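# Seat the yellow-ended blank in the milling vise

## Task

Move the blank whose one end is painted yellow into the milling vise. Rest it on the two low parallel bars between the jaws, either face up as it was on the plate or flipped over. Its long side must touch the fixed jaw (the end block without hoses), and its unpainted end must touch the work stop (the short rod between the jaws). It must stay there without the robot holding it. Every other blank must finish fully on its original plate, face up or flipped, and not resting on another blank or on a plate pin. Anything the robot is touching at the end must not sag more than about a fingernail's width once released. Nothing may leave the table.

## Robot and tools

Robot: one FANUC CRX-5iA arm with six revolute joints and a two-finger parallel gripper that opens to 50 mm. The pad tips reach 17.5 mm past the reported tool point, which sits midway between the pads. Fingers point along the gripper's +z axis and close along its x axis. A flat block about 9 cm long sticks out toward the gripper's -y side and rotates with it. Turning only J6 moves the tool point around a circle of radius 25 mm. Watch that block when working near the vise jaws.

Frame: the scene frame has its origin on the table surface under the arm base. +z is up, and +y is to the left when facing along +x. The base may be slightly tilted. end_effector_position (metres) and end_effector_quat_wxyz give the gripper pose in this frame. The printed position can be off, more so at long reach, so check it against the cameras.

execute_actions takes an "actions" list holding zero or one item, plus an optional "pictures" boolean (pictures come by default).
- Empty list: sends nothing and returns the current state.
- Move: {"rows": [...], "steps": n}. Give 1 to 15 rows and n from 1 to 15 (default 15). Each step lasts 1/30 s. Row k is applied on step k, and the last row repeats if there are fewer rows than steps.
- Each row has 9 numbers for the single arm. The first six are absolute joint target angles in radians, in order J1 waist, J2 shoulder, J3 elbow, J4 forearm roll, J5 wrist pitch, J6 wrist roll, on the same scale that Joint positions prints. They are targets, not offsets. The last three are gripper position, force_limit and speed, each in [-1, 1].
- Wait: {"steps": n} with no rows, n up to 300. It returns once n steps have passed since the previous result, and your reply time is included.
- A refused call does nothing.

Joint ranges (rad): J1 -3.491..3.491, J2 -3.140..3.140, J3 -1.187..4.328, J4 -3.316..3.316, J5 -3.140..3.140, J6 -3.927..3.927. A call is refused if a target is over 0.010 beyond an end and also farther out than that joint's last reported angle. True ends may differ by up to 0.010. Targets past the true end are clipped, and the result then prints "joint sent to its limit", possibly about an earlier action still running. If that line is missing, it does not prove the joint has more room.

Gripper numbers:
- position: +1 is fully open (50 mm). About -0.65 brings the pads together. Use -1 to grasp.
- force_limit: per-pad force, about 20 N at -1, 102 N at 0 and 185 N at +1. The actual force may run about 17% higher.
- speed: how fast the gap changes, 20 mm/s at -1, 85 at 0 and 150 at +1.

Reading the gripper result:
- object_status: 0 moving; 1 blocked while opening; 2 blocked while closing, meaning a good grasp; 3 reached the target or pads met, so likely empty.
- Any new position value resets the status to 0 until the fingers settle.
- New force or speed values only apply after the position changes by at least 0.01. To grip more softly, open first.
- The fingers re-close by themselves if the grip is lost, except after a grip at force_limit -1.
- Gripping an immovable off-centre object weakens the hold over time.
- Opening in mm is roughly (250 - position_measured) x 0.202.

Motion limits:
- Top joint speeds are 2.62 rad/s for J1 and J2, 3.14 for J3, and 3.93 for J4 to J6. Reaching full speed takes 0.5 s, and all joints arrive together.
- Each target is held within a lead of the measured angle: 0.805 rad for J1 and J2, 0.966 for J3, 1.21 for J4 to J6.
- If the targets would put the gripper more than 70 mm from where it is, all targets are scaled back.
- Far moves therefore need several calls or waits.
- Between calls the arm keeps heading to the last row sent, until it nearly stops or a step is HELD.

Result lines:
- Joint positions and Joint velocities: rad and rad/s, in the same column order as a row.
- HELD: a step on which your row, or part of it, was not sent.
- "joint command not followed": the clearance check changed or blocked the targets. Mounting blocks and posts count as part of the arm.
- Flange force: the controller's estimate of outside force, including any held weight. It is noisy, worst during speed changes and just after sudden stops. "no reading" means no estimate is available.
- MOTOR HOT: a motor is near overheating. Holding loads heats motors even while you think. Reaching the limit triggers an OVER-TEMPERATURE FAULT brake stop.

Faults: contact torque at a joint's load limit (150 N m for J1 to J3, 37.6 N m for J4 to J6, held weight included), or any outside force of 150 N, stops the arm for 10 s. The rest of the call is skipped, and the arm yields to the contact. Avoid this by approaching slowly and pushing gently into the fixed jaw and work stop.

Things to avoid: dropping, slamming or knocking things; leaving anything off the table; leaving a blank on a pin or on another blank; and ending with the part held only by the robot. Release and back away. Occasional brief tugs on the held part or pushes on loose items may happen, so re-check poses after them.

zoom_image: give camera (cam_head_left, cam_head_right or cam_wrist, each 672x504) and region [x0, y0, x1, y1] in pixels from the top-left. The region can be at most 504x504. It magnifies the latest image.

read_manual: takes an optional section, only "licences". It returns URDF licence text and moves nothing.

finished_scene: pass the current scene number. A reply with no tool call also ends the run.

Each tool is called after "Emit:" as name([rows], argument=value, ...), one row to a line, values as JSON.

## Session

Emit:
execute_actions(actions=[])

Scene clock: 0.00 s of 6600.00 s.
end_effector_position=(+0.1393, -0.1894, +0.1854) position_measured=3 object_status=3 end_effector_quat_wxyz=(-0.346, +0.446, +0.678, +0.471)
Joint positions: [-0.362 -0.493 -0.484 -0.417 -1.792  0.801]
Joint velocities: [ 0.    -0.001 -0.001  0.     0.    -0.   ]
Flange force (N, the push that the arm receives, along the gripper's own x y z axes): no reading

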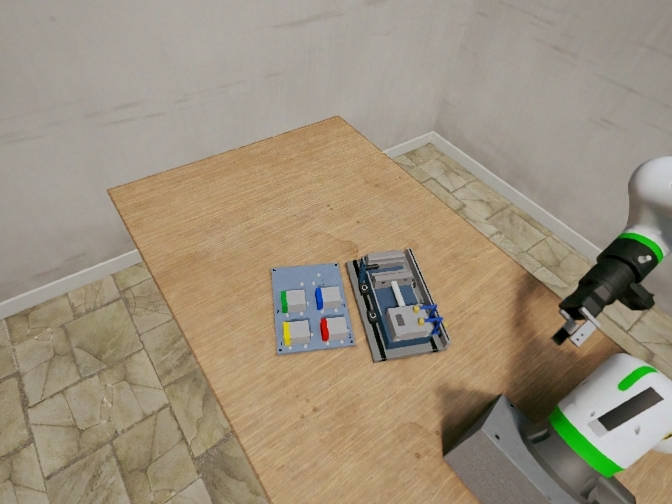

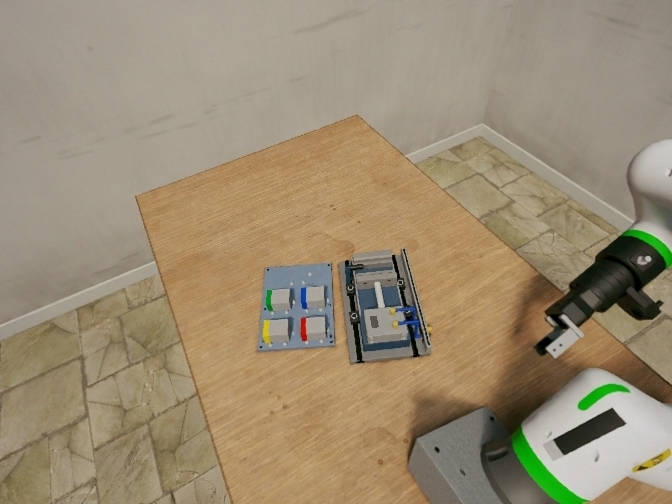

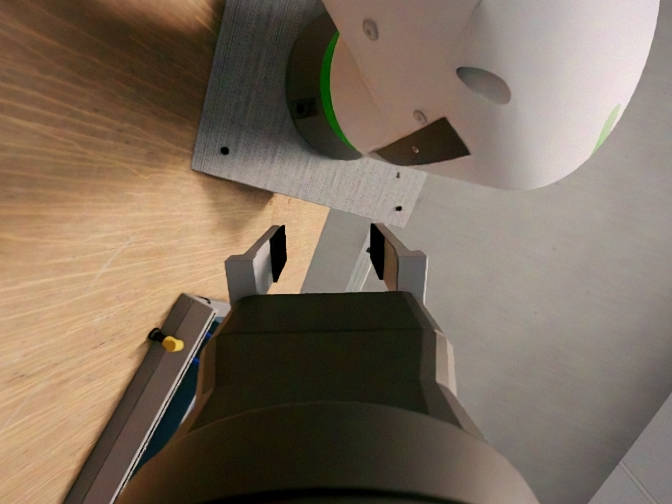

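Emit:
execute_actions([
  {"rows":[[0.3,-0.1,-0.3,0.1,-1.75,-1.5,1,0,0]]},
], pictures=false)

Emit:
execute_actions([
  {"rows":[[1.129,0.497,-0.130,0.395,-1.637,-3.23,1,0,0]]},
], pictures=false)

Emit:
execute_actions([
  {"steps":45},
])

Scene clock: 14.77 s of 6600.00 s.
end_effector_position=(+0.1944, -0.2205, +0.1717) position_measured=3 object_status=3 end_effector_quat_wxyz=(-0.433, +0.615, +0.634, +0.180)
Joint positions: [ 0.015 -0.269 -0.379 -0.122 -1.768 -0.036]
Joint velocities: [ 0.88   0.521  0.245  0.681  0.055 -2.938]
Flange force (N, the push that the arm receives, along the gripper's own x y z axes): [4.6 5.1 -5.0]
Steps of this call (steps 1 to 90: nothing new was sent; then 11.27 s passed at rest; steps 91 to 105: all 15 steps of this action). Readings (joint positions | what the end effector reports):
91: [-0.362 -0.493 -0.484 -0.417 -1.792 0.801] | position_measured=3 object_status=3
92: [-0.359 -0.491 -0.483 -0.414 -1.792 0.794] | position_measured=3 object_status=3
94: [-0.338 -0.478 -0.477 -0.398 -1.790 0.756] | position_measured=3 object_status=3
98: [-0.240 -0.420 -0.450 -0.321 -1.784 0.576] | position_measured=3 object_status=3
105: the state above

Scene clock: 15.27 s of 6600.00 s.
end_effector_position=(+0.3266, -0.1373, +0.1994) position_measured=3 object_status=3 end_effector_quat_wxyz=(-0.284, +0.793, +0.535, -0.062)
Joint positions: [ 0.51   0.091 -0.257  0.14  -1.71  -0.987]
Joint velocities: [ 0.88   0.579  0.18   0.36   0.103 -1.551]
Flange force (N, the push that the arm receives, along the gripper's own x y z axes): [2.1 3.2 -0.6]
Steps of this call (steps 1 to 15: all 15 steps of this action). Readings (joint positions | what the end effector reports):
1: [0.044 -0.252 -0.371 -0.100 -1.766 -0.137] | position_measured=3 object_status=3
2: [0.074 -0.234 -0.363 -0.077 -1.764 -0.233] | position_measured=3 object_status=3
4: [0.144 -0.185 -0.342 -0.031 -1.758 -0.399] | position_measured=3 object_status=3
8: [0.283 -0.065 -0.306 0.042 -1.737 -0.632] | position_measured=3 object_status=3
15: the state above

Scene clock: 16.77 s of 6600.00 s.
end_effector_position=(+0.4201, +0.1025, +0.3004) position_measured=3 object_status=3 end_effector_quat_wxyz=(+0.001, +0.970, -0.243, -0.000)
Joint positions: [ 1.129  0.497 -0.13   0.395 -1.637 -3.23 ]
Joint velocities: [0.001 0.    0.002 0.    0.    0.   ]
Flange force (N, the push that the arm receives, along the gripper's own x y z axes): [-0.8 3.2 0.3]
Steps of this call (steps 1 to 45: the robot went on to your last target). Readings (joint positions | what the end effector reports):
1: [0.540 0.110 -0.251 0.152 -1.706 -1.040] | position_measured=3 object_status=3
2: [0.568 0.129 -0.245 0.164 -1.703 -1.095] | position_measured=3 object_status=3
4: [0.623 0.165 -0.234 0.186 -1.696 -1.207] | position_measured=3 object_status=3
8: [0.724 0.231 -0.213 0.228 -1.685 -1.446] | position_measured=3 object_status=3
45: the state above

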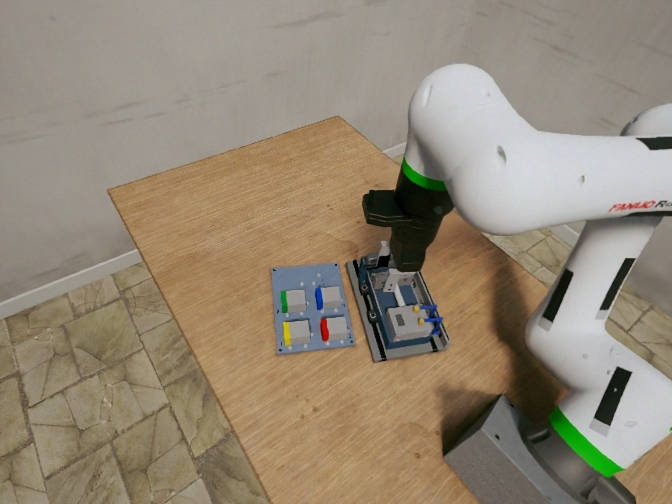

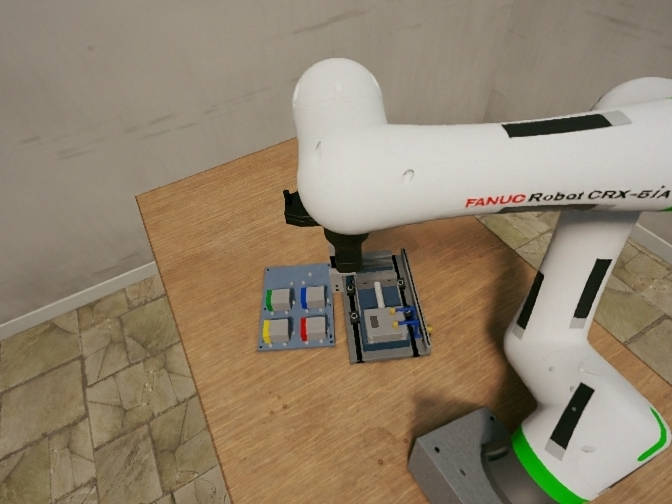

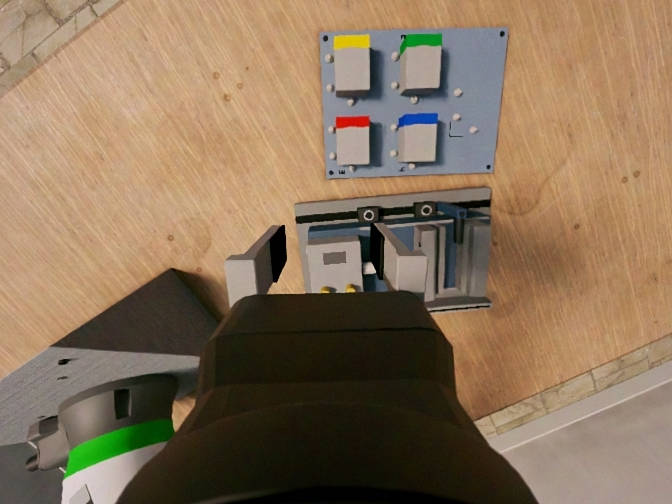

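Emit:
execute_actions([
  {"rows":[[0.942,1.0,0.17,0.527,-1.40,-0.072,1,0,0]]},
], pictures=false)

Emit:
execute_actions([
  {"steps":45},
], pictures=false)

Emit:
execute_actions([
  {"rows":[[0.942,1.075,0.17,0.527,-1.328,-0.072,1,0,0]]},
])

Scene clock: 36.83 s of 6600.00 s.
end_effector_position=(+0.4746, +0.1799, +0.2455) position_measured=3 object_status=3 end_effector_quat_wxyz=(+0.004, +0.994, +0.108, +0.002)
Joint positions: [ 1.036  0.747  0.019  0.46  -1.519 -2.499]
Joint velocities: [-0.225  0.61   0.365  0.159  0.284  2.44 ]
Flange force (N, the push that the arm receives, along the gripper's own x y z axes): [-3.0 0.4 -1.7]
Steps of this call (steps 1 to 15: the robot went on to your last target; steps 16 to 90: nothing new was sent; then 16.57 s passed at rest; steps 91 to 105: all 15 steps of this action). Readings (joint positions | what the end effector reports):
91: [1.129 0.497 -0.130 0.395 -1.637 -3.230] | position_measured=3 object_status=3
92: [1.128 0.500 -0.128 0.396 -1.636 -3.224] | position_measured=3 object_status=3
94: [1.122 0.515 -0.119 0.400 -1.628 -3.185] | position_measured=3 object_status=3
98: [1.095 0.590 -0.075 0.419 -1.593 -3.005] | position_measured=3 object_status=3
105: the state above

Scene clock: 38.33 s of 6600.00 s.
end_effector_position=(+0.5307, +0.2053, +0.1598) position_measured=3 object_status=3 end_effector_quat_wxyz=(+0.004, +0.252, +0.968, -0.004)
Joint positions: [ 0.942  1.     0.17   0.527 -1.4   -0.072]
Joint velocities: [0.001 0.    0.002 0.    0.001 0.   ]
Flange force (N, the push that the arm receives, along the gripper's own x y z axes): [0.7 -3.7 -1.2]
Steps of this call (steps 1 to 45: the robot went on to your last target). Readings (joint positions | what the end effector reports):
1: [1.029 0.767 0.031 0.466 -1.510 -2.414] | position_measured=3 object_status=3
2: [1.021 0.787 0.043 0.471 -1.500 -2.324] | position_measured=3 object_status=3
4: [1.007 0.825 0.066 0.481 -1.482 -2.129] | position_measured=3 object_status=3
8: [0.982 0.893 0.106 0.499 -1.450 -1.675] | position_measured=3 object_status=3
45: the state above
The arm was judged still, so your last target was given up. Only a new action makes it travel on or press farther. Fingers that are still opening or closing keep moving.

Scene clock: 38.83 s of 6600.00 s.
end_effector_position=(+0.5244, +0.2409, +0.1206) position_measured=3 object_status=3 end_effector_quat_wxyz=(+0.000, +0.234, +0.972, -0.000)
Joint positions: [ 0.942  1.075  0.17   0.527 -1.328 -0.072]
Joint velocities: [-0.001  0.002 -0.001 -0.001  0.001 -0.   ]
Flange force (N, the push that the arm receives, along the gripper's own x y z axes): [0.4 -1.9 -2.9]
Steps of this call (steps 1 to 15: all 15 steps of this action). Readings (joint positions | what the end effector reports):
1: [0.942 1.000 0.170 0.527 -1.400 -0.072] | position_measured=3 object_status=3
2: [0.942 1.004 0.170 0.527 -1.396 -0.072] | position_measured=3 object_status=3
4: [0.942 1.029 0.170 0.527 -1.371 -0.072] | position_measured=3 object_status=3
8: [0.942 1.074 0.170 0.527 -1.330 -0.072] | position_measured=3 object_status=3
15: the state above

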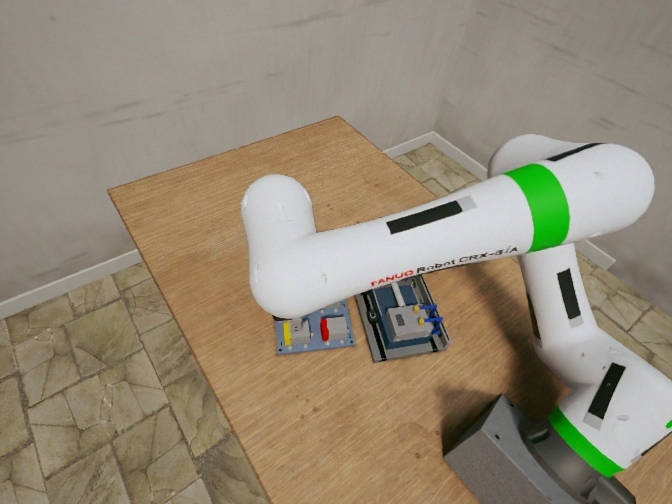

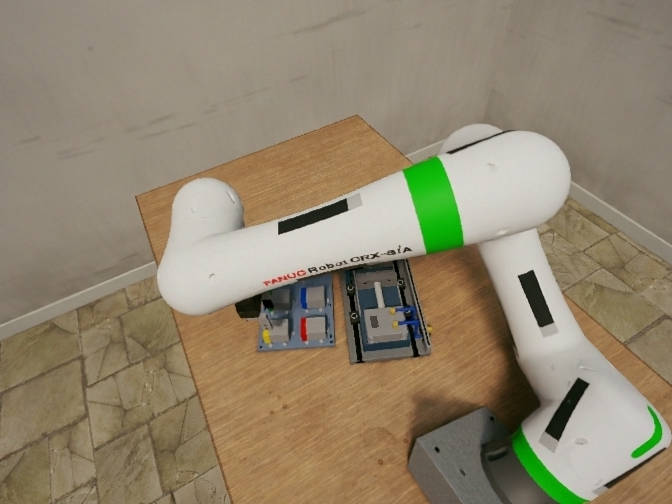

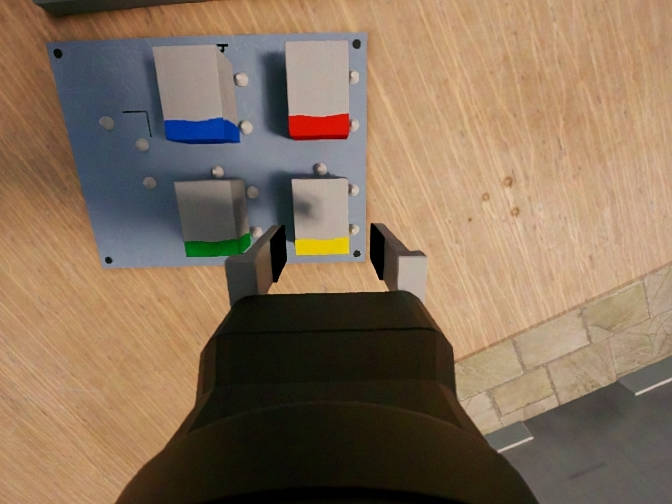

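Emit:
execute_actions([
  {"rows":[[0.893,1.106,0.110,0.572,-1.239,-0.080,1,0,0]]},
])

Scene clock: 42.80 s of 6600.00 s.
end_effector_position=(+0.5280, +0.2389, +0.0684) position_measured=3 object_status=3 end_effector_quat_wxyz=(-0.001, +0.226, +0.974, -0.002)
Joint positions: [ 0.893  1.106  0.11   0.572 -1.239 -0.08 ]
Joint velocities: [ 0.     0.    -0.003  0.     0.001  0.   ]
Flange force (N, the push that the arm receives, along the gripper's own x y z axes): [1.7 -9.3 -1.5]
Steps of this call (steps 1 to 15: the robot went on to your last target; steps 16 to 90: nothing new was sent; then 0.47 s passed at rest; steps 91 to 105: all 15 steps of this action). Readings (joint positions | what the end effector reports):
91: [0.942 1.075 0.170 0.527 -1.327 -0.072] | position_measured=3 object_status=3
92: [0.939 1.077 0.166 0.530 -1.321 -0.072] | position_measured=3 object_status=3
94: [0.919 1.090 0.141 0.549 -1.285 -0.076] | position_measured=3 object_status=3
98: [0.893 1.106 0.111 0.571 -1.240 -0.080] | position_measured=3 object_status=3
105: the state above

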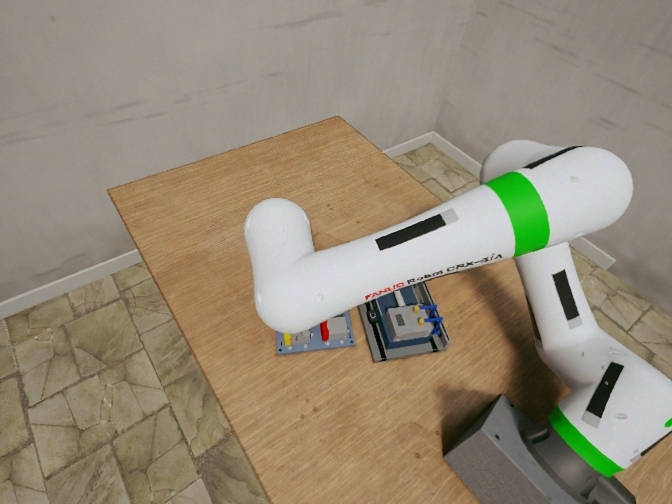

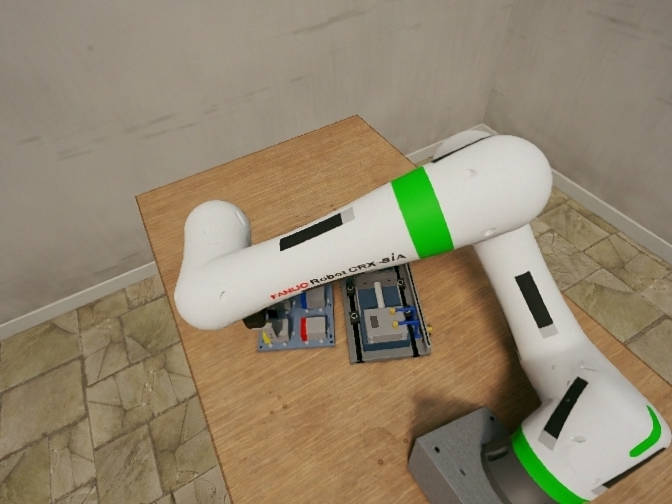

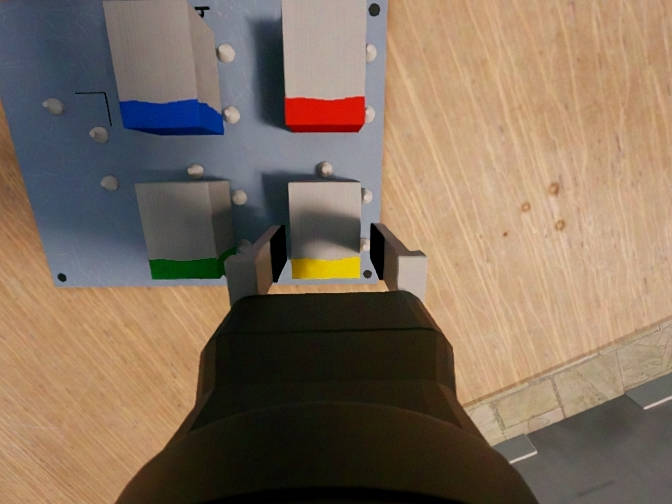

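Emit:
execute_actions([
  {"rows":[[0.889,1.0964,0.099,0.572,-1.239,-0.097,1,0,0],[0.889,1.0964,0.099,0.572,-1.239,-0.097,1,0,0],[0.889,1.0964,0.099,0.572,-1.239,-0.097,1,0,0],[0.889,1.0964,0.099,0.572,-1.239,-0.097,1,0,0],[0.889,1.0964,0.099,0.572,-1.239,-0.097,1,0,0],[0.861,1.1164,0.0588,0.6015,-1.179,-0.097,1,0,0]]},
])

Scene clock: 52.40 s of 6600.00 s.
end_effector_position=(+0.5253, +0.2342, +0.0357) position_measured=3 object_status=3 end_effector_quat_wxyz=(-0.003, +0.225, +0.974, -0.002)
Joint positions: [ 0.861  1.116  0.059  0.601 -1.179 -0.097]
Joint velocities: [-0.002  0.002 -0.005  0.002  0.004  0.   ]
Flange force (N, the push that the arm receives, along the gripper's own x y z axes): [0.2 -4.4 -1.6]
Steps of this call (steps 1 to 15: the robot went on to your last target; steps 16 to 90: nothing new was sent; then 6.10 s passed at rest; steps 91 to 105: all 15 steps of this action). Readings (joint positions | what the end effector reports):
91: [0.893 1.106 0.110 0.572 -1.239 -0.081] | position_measured=3 object_status=3
92: [0.892 1.103 0.106 0.572 -1.239 -0.086] | position_measured=3 object_status=3
94: [0.890 1.098 0.101 0.572 -1.239 -0.094] | position_measured=3 object_status=3
98: [0.879 1.103 0.085 0.583 -1.218 -0.097] | position_measured=3 object_status=3
105: the state above

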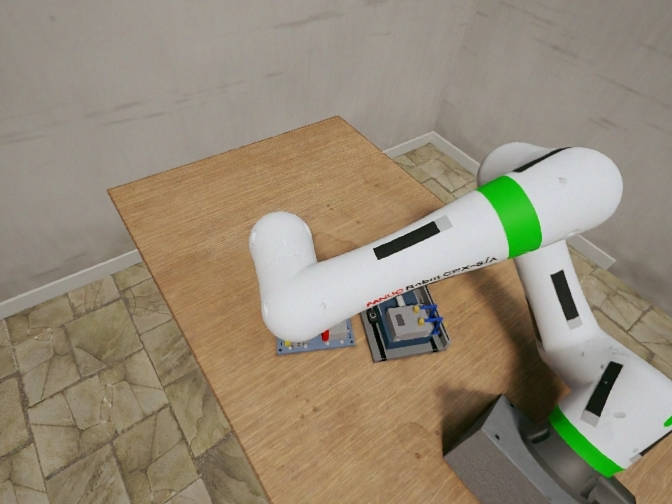

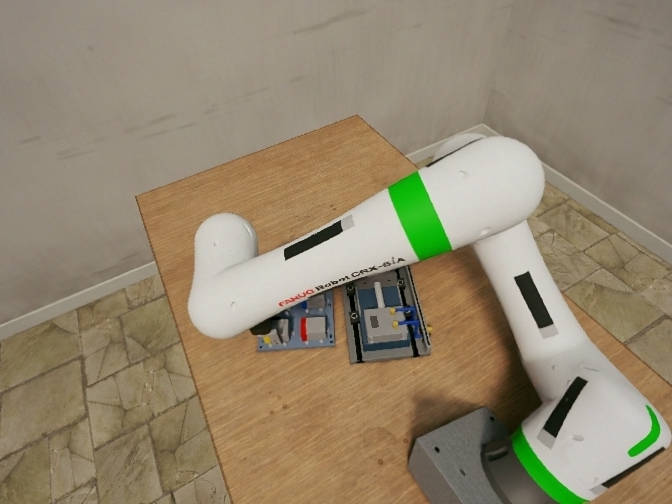

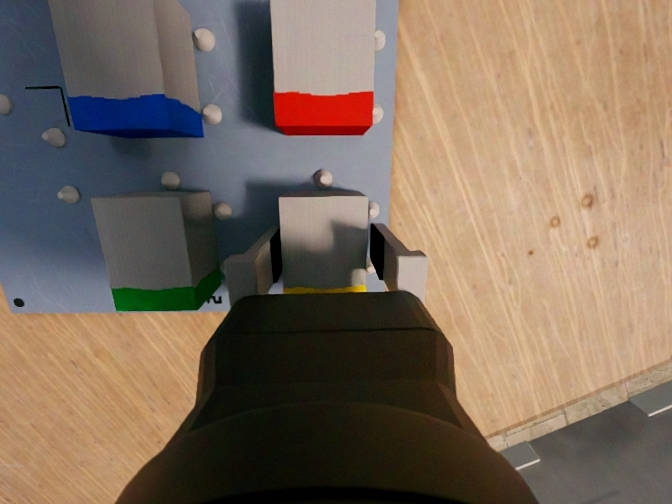

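Emit:
execute_actions([
  {"rows":[[0.861,1.1164,0.0588,0.6015,-1.179,-0.097,-1,0,0]],"steps":14},
], pictures=false)

Emit:
execute_actions([
  {"rows":[[0.93,1.05,0.17,0.527,-1.35,-0.097,-1,0,0]]},
], pictures=false)

Emit:
execute_actions([
  {"rows":[[0.942,0.95,0.17,0.527,-1.45,-0.097,-1,0,0]]},
], pictures=false)

Scene clock: 57.13 s of 6600.00 s.
end_effector_position=(+0.5252, +0.2342, +0.0355) position_measured=41 object_status=2 end_effector_quat_wxyz=(-0.003, +0.225, +0.974, -0.002)
Joint positions: [ 0.861  1.116  0.059  0.602 -1.179 -0.097]
Joint velocities: [-0.001  0.     0.001 -0.001  0.003 -0.   ]
Flange force (N, the push that the arm receives, along the gripper's own x y z axes): [-15.3 -4.0 -0.5]
Steps of this call (steps 1 to 15: the robot went on to your last target; steps 16 to 90: nothing new was sent; then 1.27 s passed at rest; steps 91 to 104: all 14 steps of this action). Readings (joint positions | what the end effector reports):
91: [0.861 1.116 0.059 0.602 -1.179 -0.097] | position_measured=12 object_status=0
92: [0.861 1.116 0.059 0.602 -1.179 -0.097] | position_measured=26 object_status=0
94: [0.861 1.116 0.059 0.602 -1.179 -0.097] | position_measured=41 object_status=0
98: [0.861 1.116 0.059 0.602 -1.179 -0.097] | position_measured=41 object_status=0
104: the state above

Scene clock: 57.63 s of 6600.00 s.
end_effector_position=(+0.5287, +0.2257, +0.1290) position_measured=41 object_status=2 end_effector_quat_wxyz=(-0.002, +0.256, +0.967, -0.002)
Joint positions: [ 0.93   1.05   0.17   0.527 -1.35  -0.097]
Joint velocities: [ 0.001 -0.002  0.002 -0.    -0.003  0.   ]
Flange force (N, the push that the arm receives, along the gripper's own x y z axes): [2.9 -13.0 3.2]
Steps of this call (steps 1 to 15: all 15 steps of this action). Readings (joint positions | what the end effector reports):
1: [0.861 1.116 0.059 0.601 -1.179 -0.097] | position_measured=41 object_status=2
2: [0.863 1.115 0.062 0.599 -1.185 -0.097] | position_measured=41 object_status=2
4: [0.879 1.100 0.087 0.582 -1.224 -0.097] | position_measured=41 object_status=2
8: [0.922 1.058 0.156 0.537 -1.328 -0.097] | position_measured=41 object_status=2
15: the state above

Scene clock: 58.13 s of 6600.00 s.
end_effector_position=(+0.5321, +0.1803, +0.1851) position_measured=41 object_status=2 end_effector_quat_wxyz=(+0.005, +0.276, +0.961, -0.008)
Joint positions: [ 0.942  0.95   0.17   0.527 -1.45  -0.097]
Joint velocities: [ 0.001 -0.002 -0.001 -0.    -0.    -0.   ]
Flange force (N, the push that the arm receives, along the gripper's own x y z axes): [1.6 -4.1 0.9]
Steps of this call (steps 1 to 15: all 15 steps of this action). Readings (joint positions | what the end effector reports):
1: [0.930 1.050 0.170 0.527 -1.350 -0.097] | position_measured=41 object_status=2
2: [0.930 1.046 0.170 0.527 -1.355 -0.097] | position_measured=41 object_status=2
4: [0.934 1.020 0.170 0.527 -1.380 -0.097] | position_measured=41 object_status=2
8: [0.941 0.955 0.170 0.527 -1.444 -0.097] | position_measured=41 object_status=2
15: the state above

Emit:
execute_actions([
  {"rows":[[0.900,0.407,-0.382,0.541,-1.416,-3.058,-1,0,0]]},
], pictures=false)

Emit:
execute_actions([
  {"steps":40},
])

Scene clock: 67.23 s of 6600.00 s.
end_effector_position=(+0.4780, +0.0896, +0.1946) position_measured=41 object_status=2 end_effector_quat_wxyz=(+0.004, +0.621, +0.784, -0.003)
Joint positions: [ 0.92   0.669 -0.116  0.534 -1.432 -0.866]
Joint velocities: [-0.056 -0.724 -0.738  0.019  0.047 -2.747]
Flange force (N, the push that the arm receives, along the gripper's own x y z axes): [-3.7 -8.2 -0.1]
Steps of this call (steps 1 to 15: the robot went on to your last target; steps 16 to 90: nothing new was sent; then 5.60 s passed at rest; steps 91 to 105: all 15 steps of this action). Readings (joint positions | what the end effector reports):
91: [0.942 0.950 0.170 0.527 -1.450 -0.097] | position_measured=41 object_status=2
92: [0.942 0.947 0.167 0.527 -1.450 -0.104] | position_measured=41 object_status=2
94: [0.941 0.930 0.150 0.527 -1.449 -0.142] | position_measured=41 object_status=2
98: [0.934 0.850 0.068 0.529 -1.444 -0.322] | position_measured=41 object_status=2
105: the state above

Scene clock: 68.57 s of 6600.00 s.
end_effector_position=(+0.4563, +0.0271, +0.1802) position_measured=41 object_status=2 end_effector_quat_wxyz=(+0.001, +0.980, -0.200, -0.000)
Joint positions: [ 0.9    0.407 -0.382  0.541 -1.416 -3.058]
Joint velocities: [-0.001  0.     0.    -0.001  0.001 -0.   ]
Flange force (N, the push that the arm receives, along the gripper's own x y z axes): [-1.3 2.7 2.3]
Steps of this call (steps 1 to 40: the robot went on to your last target). Readings (joint positions | what the end effector reports):
1: [0.918 0.645 -0.141 0.535 -1.431 -0.963] | position_measured=41 object_status=2
2: [0.917 0.620 -0.165 0.535 -1.429 -1.067] | position_measured=41 object_status=2
4: [0.913 0.574 -0.212 0.537 -1.427 -1.296] | position_measured=41 object_status=2
8: [0.907 0.500 -0.287 0.539 -1.422 -1.780] | position_measured=41 object_status=2
40: the state above

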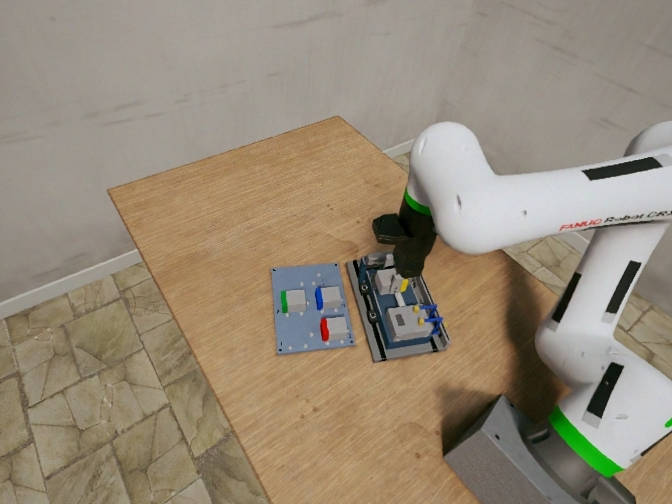

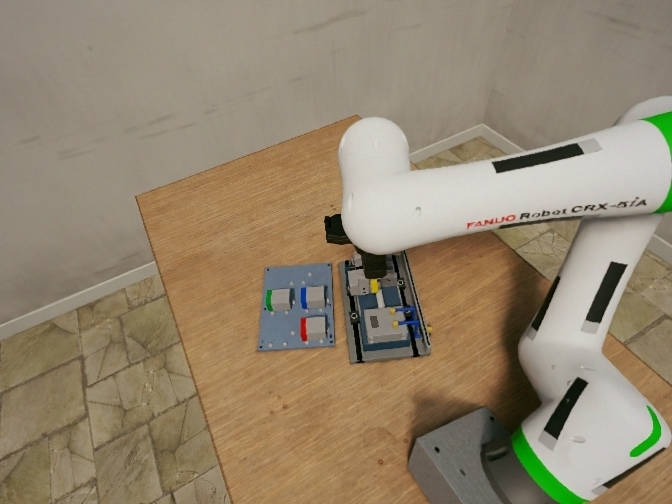

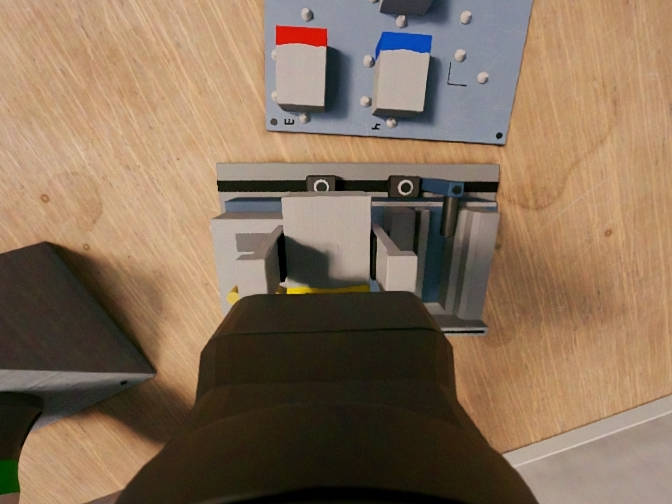

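Emit:
execute_actions([
  {"rows":[[0.70,0.38,-0.30,0.65,-1.41,-2.885,-1,0,0]]},
], pictures=false)

Emit:
execute_actions([
  {"rows":[[0.671,0.395,-0.332,0.668,-1.370,-2.885,-1,0,0]]},
])

Emit:
zoom_image(camera="cam_wrist", region=[240,90,440,250])

Scene clock: 81.87 s of 6600.00 s.
end_effector_position=(+0.5256, -0.0572, +0.1649) position_measured=41 object_status=2 end_effector_quat_wxyz=(-0.004, +0.979, -0.206, +0.004)
Joint positions: [ 0.7    0.38  -0.3    0.65  -1.41  -2.885]
Joint velocities: [-0.004 -0.001  0.004  0.005  0.002  0.006]
Flange force (N, the push that the arm receives, along the gripper's own x y z axes): [-1.4 3.0 2.9]
Steps of this call (steps 1 to 15: the robot went on to your last target; steps 16 to 90: nothing new was sent; then 9.80 s passed at rest; steps 91 to 105: all 15 steps of this action). Readings (joint positions | what the end effector reports):
91: [0.900 0.407 -0.382 0.541 -1.416 -3.058] | position_measured=41 object_status=2
92: [0.896 0.406 -0.381 0.543 -1.416 -3.055] | position_measured=41 object_status=2
94: [0.871 0.403 -0.370 0.557 -1.415 -3.032] | position_measured=41 object_status=2
98: [0.771 0.390 -0.329 0.611 -1.412 -2.947] | position_measured=41 object_status=2
105: the state above

Scene clock: 82.37 s of 6600.00 s.
end_effector_position=(+0.5245, -0.0570, +0.1407) position_measured=41 object_status=2 end_effector_quat_wxyz=(+0.000, +0.980, -0.200, +0.000)
Joint positions: [ 0.671  0.395 -0.332  0.668 -1.37  -2.885]
Joint velocities: [-0.001  0.     0.001 -0.    -0.    -0.   ]
Flange force (N, the push that the arm receives, along the gripper's own x y z axes): [-3.5 3.1 2.0]
Steps of this call (steps 1 to 15: all 15 steps of this action). Readings (joint positions | what the end effector reports):
1: [0.700 0.380 -0.300 0.650 -1.409 -2.885] | position_measured=41 object_status=2
2: [0.696 0.382 -0.304 0.653 -1.404 -2.885] | position_measured=41 object_status=2
4: [0.679 0.391 -0.324 0.663 -1.381 -2.885] | position_measured=41 object_status=2
8: [0.671 0.395 -0.332 0.668 -1.370 -2.885] | position_measured=41 object_status=2
15: the state above

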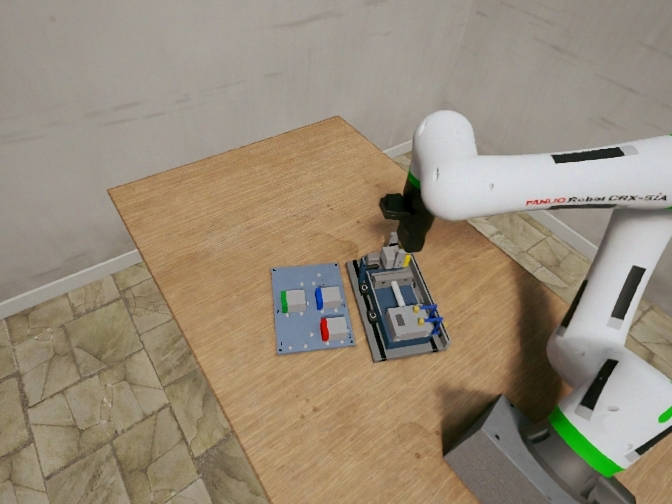

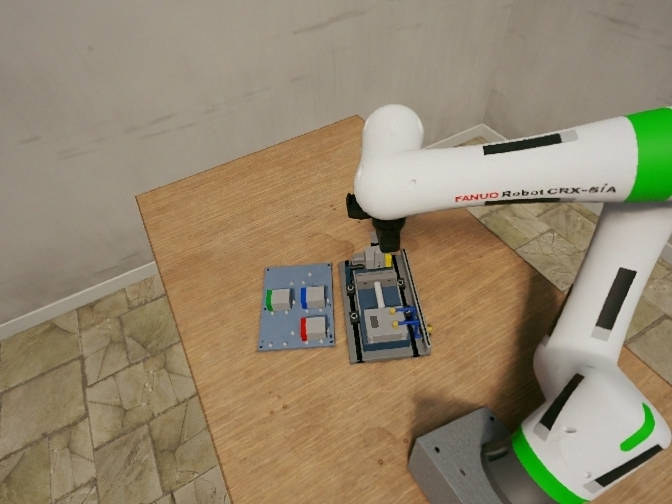

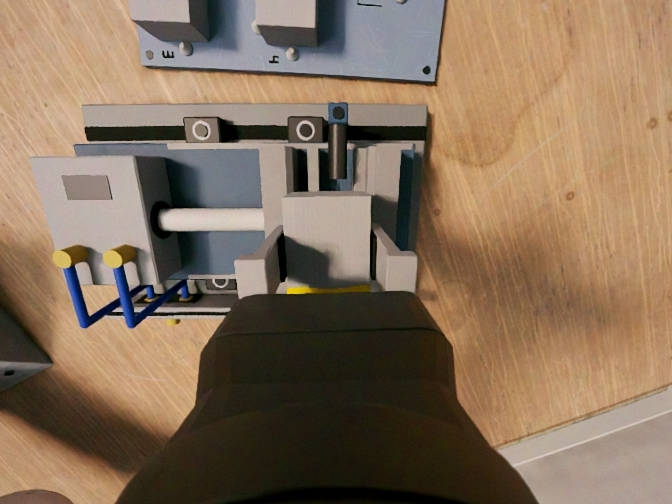

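Region (240, 90, 440, 250) of cam_wrist's 672x504 image, scaled by 2.520, with more detail than that image has; it fills the top 403 rows of this view, and the rest is white.

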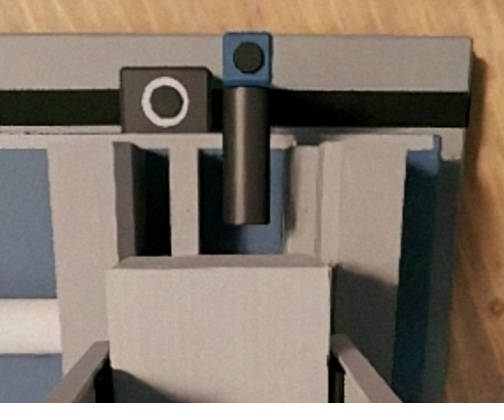

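Emit:
execute_actions([
  {"rows":[[0.668,0.398,-0.329,0.668,-1.370,-2.885,-1,0,0],[0.668,0.398,-0.329,0.668,-1.370,-2.885,-1,0,0],[0.668,0.398,-0.329,0.668,-1.370,-2.885,-1,0,0],[0.659,0.402,-0.3385,0.675,-1.356,-2.888,-1,0,0],[0.659,0.402,-0.3385,0.675,-1.356,-2.888,-1,0,0],[0.659,0.402,-0.3385,0.675,-1.356,-2.888,-1,0,0],[0.651,0.4055,-0.348,0.682,-1.3415,-2.891,-1,0,0],[0.651,0.4055,-0.348,0.682,-1.3415,-2.891,-1,0,0],[0.651,0.4055,-0.348,0.682,-1.3415,-2.891,-1,0,0],[0.642,0.409,-0.3575,0.689,-1.327,-2.894,-1,0,0]]},
])

Scene clock: 91.07 s of 6600.00 s.
end_effector_position=(+0.5263, -0.0566, +0.1198) position_measured=41 object_status=2 end_effector_quat_wxyz=(+0.001, +0.980, -0.201, -0.000)
Joint positions: [ 0.642  0.409 -0.357  0.689 -1.328 -2.894]
Joint velocities: [-0.006  0.002 -0.009  0.006  0.013 -0.003]
Flange force (N, the push that the arm receives, along the gripper's own x y z axes): [-5.0 6.0 3.9]
Steps of this call (steps 1 to 15: the robot went on to your last target; steps 16 to 90: nothing new was sent; then 5.20 s passed at rest; steps 91 to 105: all 15 steps of this action). Readings (joint positions | what the end effector reports):
91: [0.671 0.395 -0.332 0.668 -1.370 -2.885] | position_measured=41 object_status=2
92: [0.670 0.396 -0.331 0.668 -1.370 -2.885] | position_measured=41 object_status=2
94: [0.668 0.398 -0.330 0.668 -1.369 -2.885] | position_measured=41 object_status=2
98: [0.657 0.403 -0.341 0.677 -1.352 -2.889] | position_measured=41 object_status=2
105: the state above

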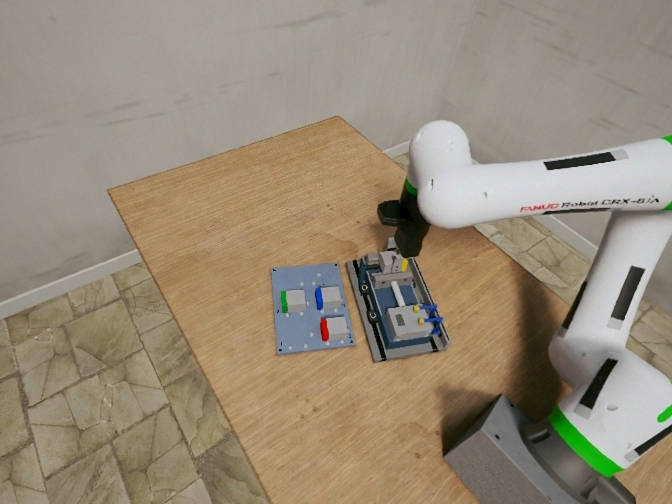

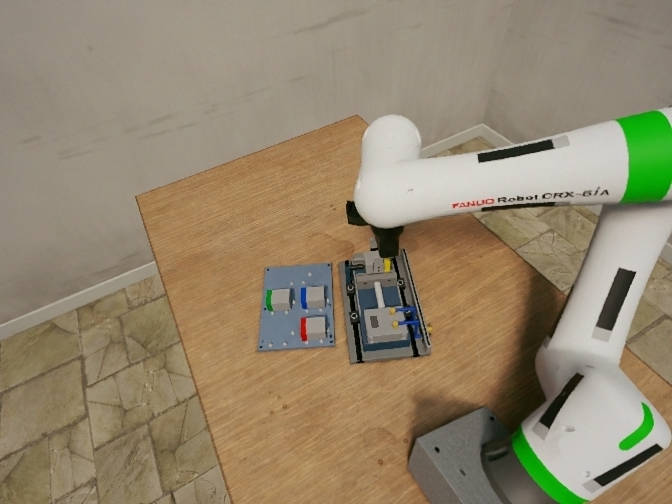

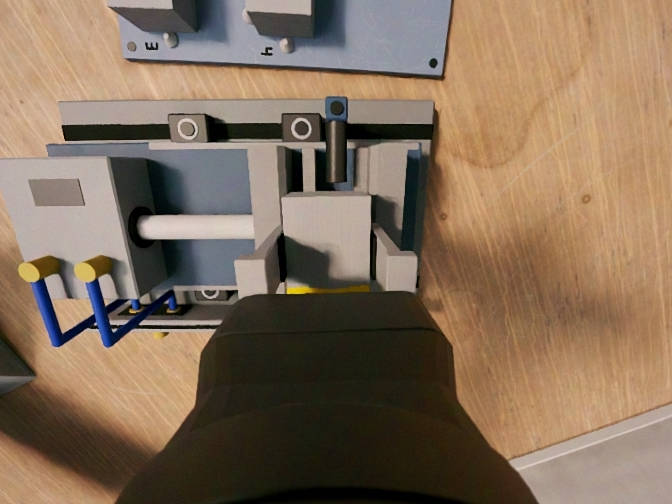

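Emit:
execute_actions(actions=[])

Scene clock: 101.87 s of 6600.00 s.
end_effector_position=(+0.5263, -0.0565, +0.1195) position_measured=41 object_status=2 end_effector_quat_wxyz=(+0.001, +0.980, -0.201, -0.000)
Joint positions: [ 0.642  0.409 -0.358  0.689 -1.327 -2.894]
Joint velocities: [-0.001 -0.    -0.    -0.    -0.    -0.   ]
Flange force (N, the push that the arm receives, along the gripper's own x y z axes): [-3.1 2.2 2.0]
Steps of this call (steps 1 to 15: the robot went on to your last target; steps 16 to 90: nothing new was sent; then 7.80 s passed at rest). Readings (joint positions | what the end effector reports):
1: [0.642 0.409 -0.357 0.689 -1.327 -2.894] | position_measured=41 object_status=2
2: [0.642 0.409 -0.357 0.689 -1.327 -2.894] | position_measured=41 object_status=2
4: [0.642 0.409 -0.357 0.689 -1.327 -2.894] | position_measured=41 object_status=2
8: [0.642 0.409 -0.357 0.689 -1.327 -2.894] | position_measured=41 object_status=2
90: the state above
The arm was judged still, so your last target was given up. Only a new action makes it travel on or press farther. Fingers that are still opening or closing keep moving.

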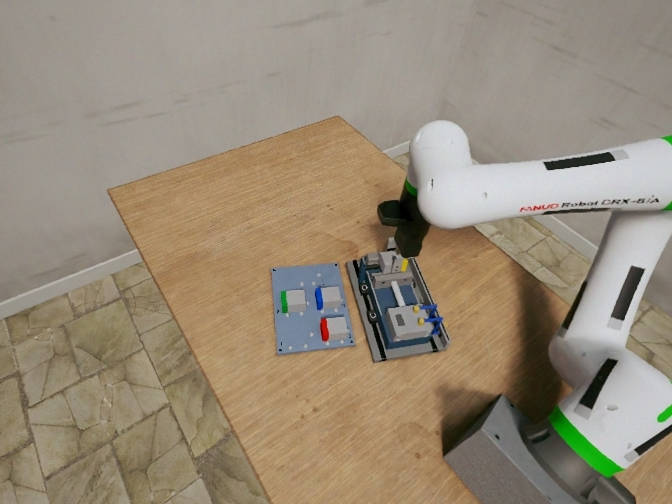

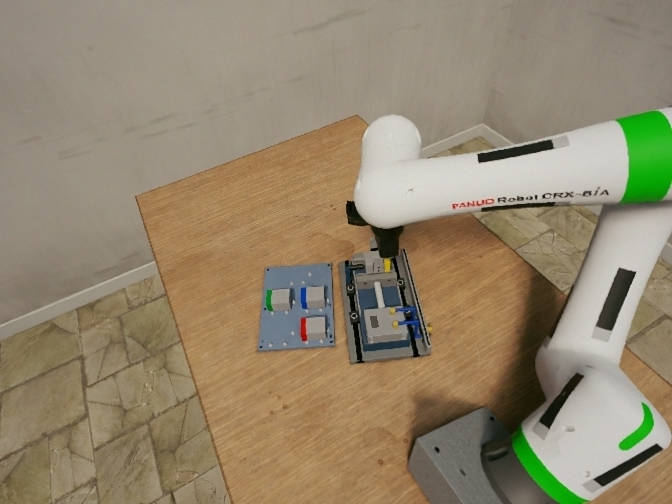

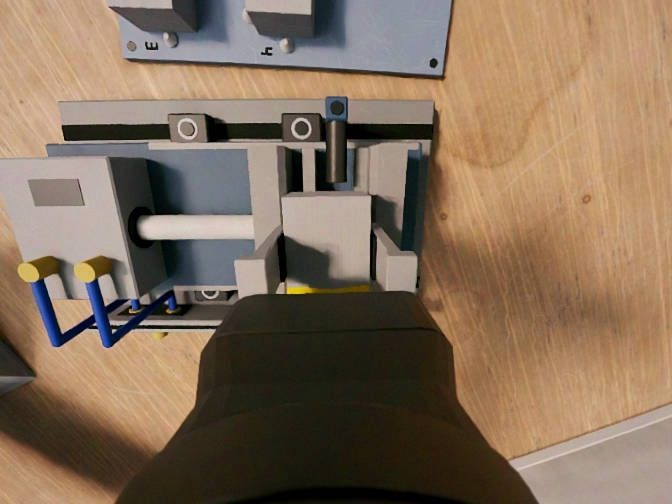

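Emit:
execute_actions([
  {"rows":[[0.637,0.411,-0.363,0.693,-1.3186,-2.8956,-1,0,0]]},
], pictures=false)

Emit:
execute_actions([
  {"rows":[[0.6345,0.412,-0.3658,0.695,-1.3144,-2.8964,-1,0,0]]},
], pictures=false)

Scene clock: 105.80 s of 6600.00 s.
end_effector_position=(+0.5264, -0.0563, +0.1157) position_measured=41 object_status=2 end_effector_quat_wxyz=(+0.001, +0.980, -0.200, -0.000)
Joint positions: [ 0.637  0.411 -0.363  0.693 -1.319 -2.896]
Joint velocities: [ 0.001 -0.001  0.002  0.    -0.001 -0.   ]
Flange force (N, the push that the arm receives, along the gripper's own x y z axes): [-2.6 2.7 1.1]
Steps of this call (steps 1 to 90: nothing new was sent; then 0.43 s passed at rest; steps 91 to 105: all 15 steps of this action). Readings (joint positions | what the end effector reports):
91: [0.642 0.409 -0.358 0.689 -1.326 -2.894] | position_measured=41 object_status=2
92: [0.640 0.410 -0.360 0.691 -1.323 -2.895] | position_measured=41 object_status=2
94: [0.638 0.411 -0.362 0.692 -1.320 -2.895] | position_measured=41 object_status=2
98: [0.637 0.411 -0.363 0.693 -1.319 -2.896] | position_measured=41 object_status=2
105: the state above

Scene clock: 106.30 s of 6600.00 s.
end_effector_position=(+0.5264, -0.0562, +0.1138) position_measured=41 object_status=2 end_effector_quat_wxyz=(+0.000, +0.980, -0.200, -0.000)
Joint positions: [ 0.635  0.412 -0.366  0.695 -1.314 -2.896]
Joint velocities: [ 0.    -0.    -0.001  0.     0.001 -0.001]
Flange force (N, the push that the arm receives, along the gripper's own x y z axes): [-11.4 10.1 -48.3]
Steps of this call (steps 1 to 15: all 15 steps of this action). Readings (joint positions | what the end effector reports):
1: [0.637 0.411 -0.363 0.693 -1.318 -2.896] | position_measured=41 object_status=2
2: [0.636 0.411 -0.364 0.694 -1.317 -2.896] | position_measured=41 object_status=2
4: [0.635 0.412 -0.365 0.695 -1.315 -2.896] | position_measured=41 object_status=2
8: [0.635 0.412 -0.366 0.695 -1.314 -2.896] | position_measured=41 object_status=2
15: the state above

Seated. Release and rise.

Emit:
execute_actions([
  {"rows":[[0.6355,0.4116,-0.3647,0.6942,-1.316,-2.896,1,0,0]]},
], pictures=false)

Emit:
execute_actions([
  {"rows":[[0.687,0.390,-0.308,0.652,-1.40,-2.879,1,0,0]]},
])

Scene clock: 110.63 s of 6600.00 s.
end_effector_position=(+0.5263, -0.0563, +0.1144) position_measured=3 object_status=3 end_effector_quat_wxyz=(+0.001, +0.980, -0.200, -0.000)
Joint positions: [ 0.635  0.412 -0.365  0.694 -1.316 -2.896]
Joint velocities: [ 0.    -0.     0.     0.001  0.001 -0.001]
Flange force (N, the push that the arm receives, along the gripper's own x y z axes): [-0.6 1.5 -0.9]
Steps of this call (steps 1 to 15: the robot went on to your last target; steps 16 to 90: nothing new was sent; then 0.83 s passed at rest; steps 91 to 105: all 15 steps of this action). Readings (joint positions | what the end effector reports):
91: [0.635 0.412 -0.366 0.695 -1.314 -2.896] | position_measured=33 object_status=0
92: [0.635 0.412 -0.366 0.695 -1.314 -2.896] | position_measured=18 object_status=0
94: [0.635 0.412 -0.365 0.694 -1.315 -2.896] | position_measured=3 object_status=0
98: [0.635 0.412 -0.365 0.694 -1.316 -2.896] | position_measured=3 object_status=0
105: the state above

Scene clock: 111.13 s of 6600.00 s.
end_effector_position=(+0.5242, -0.0573, +0.1543) position_measured=3 object_status=3 end_effector_quat_wxyz=(-0.001, +0.979, -0.202, -0.002)
Joint positions: [ 0.687  0.39  -0.308  0.652 -1.4   -2.879]
Joint velocities: [ 0.001 -0.     0.    -0.     0.001  0.   ]
Flange force (N, the push that the arm receives, along the gripper's own x y z axes): [-4.0 3.7 -0.4]
Steps of this call (steps 1 to 15: all 15 steps of this action). Readings (joint positions | what the end effector reports):
1: [0.636 0.411 -0.364 0.694 -1.317 -2.896] | position_measured=3 object_status=3
2: [0.639 0.410 -0.360 0.691 -1.323 -2.895] | position_measured=3 object_status=3
4: [0.662 0.401 -0.336 0.673 -1.359 -2.887] | position_measured=3 object_status=3
8: [0.687 0.390 -0.309 0.652 -1.399 -2.879] | position_measured=3 object_status=3
15: the state above

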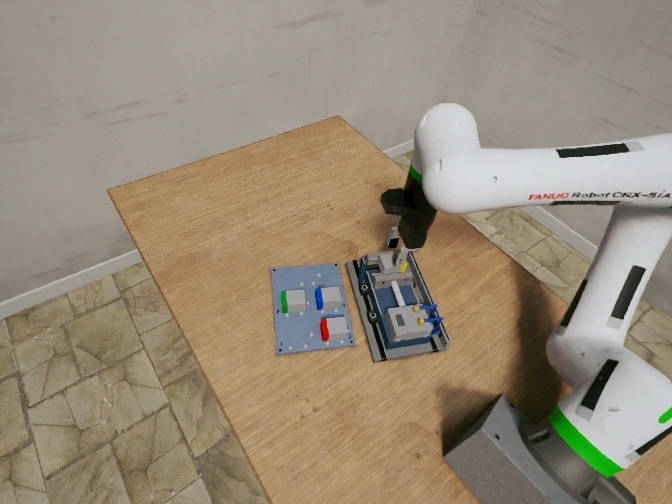

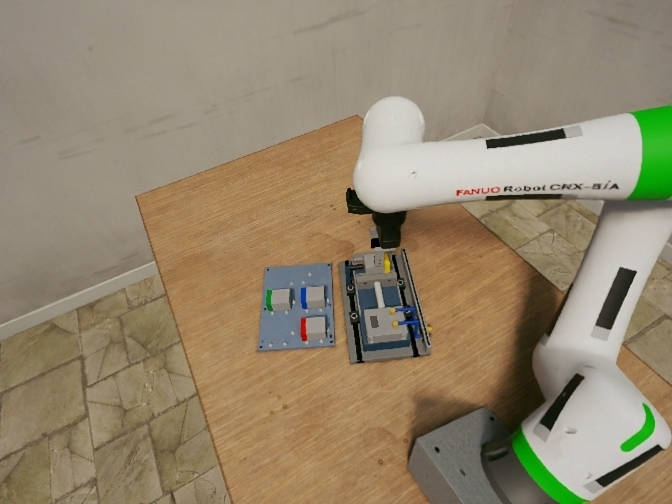

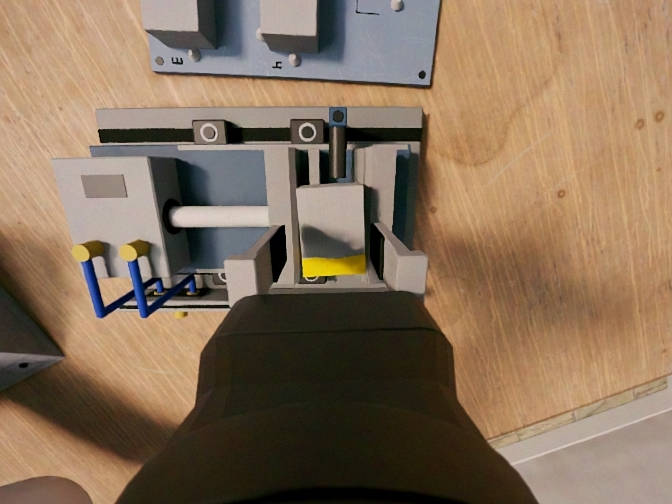

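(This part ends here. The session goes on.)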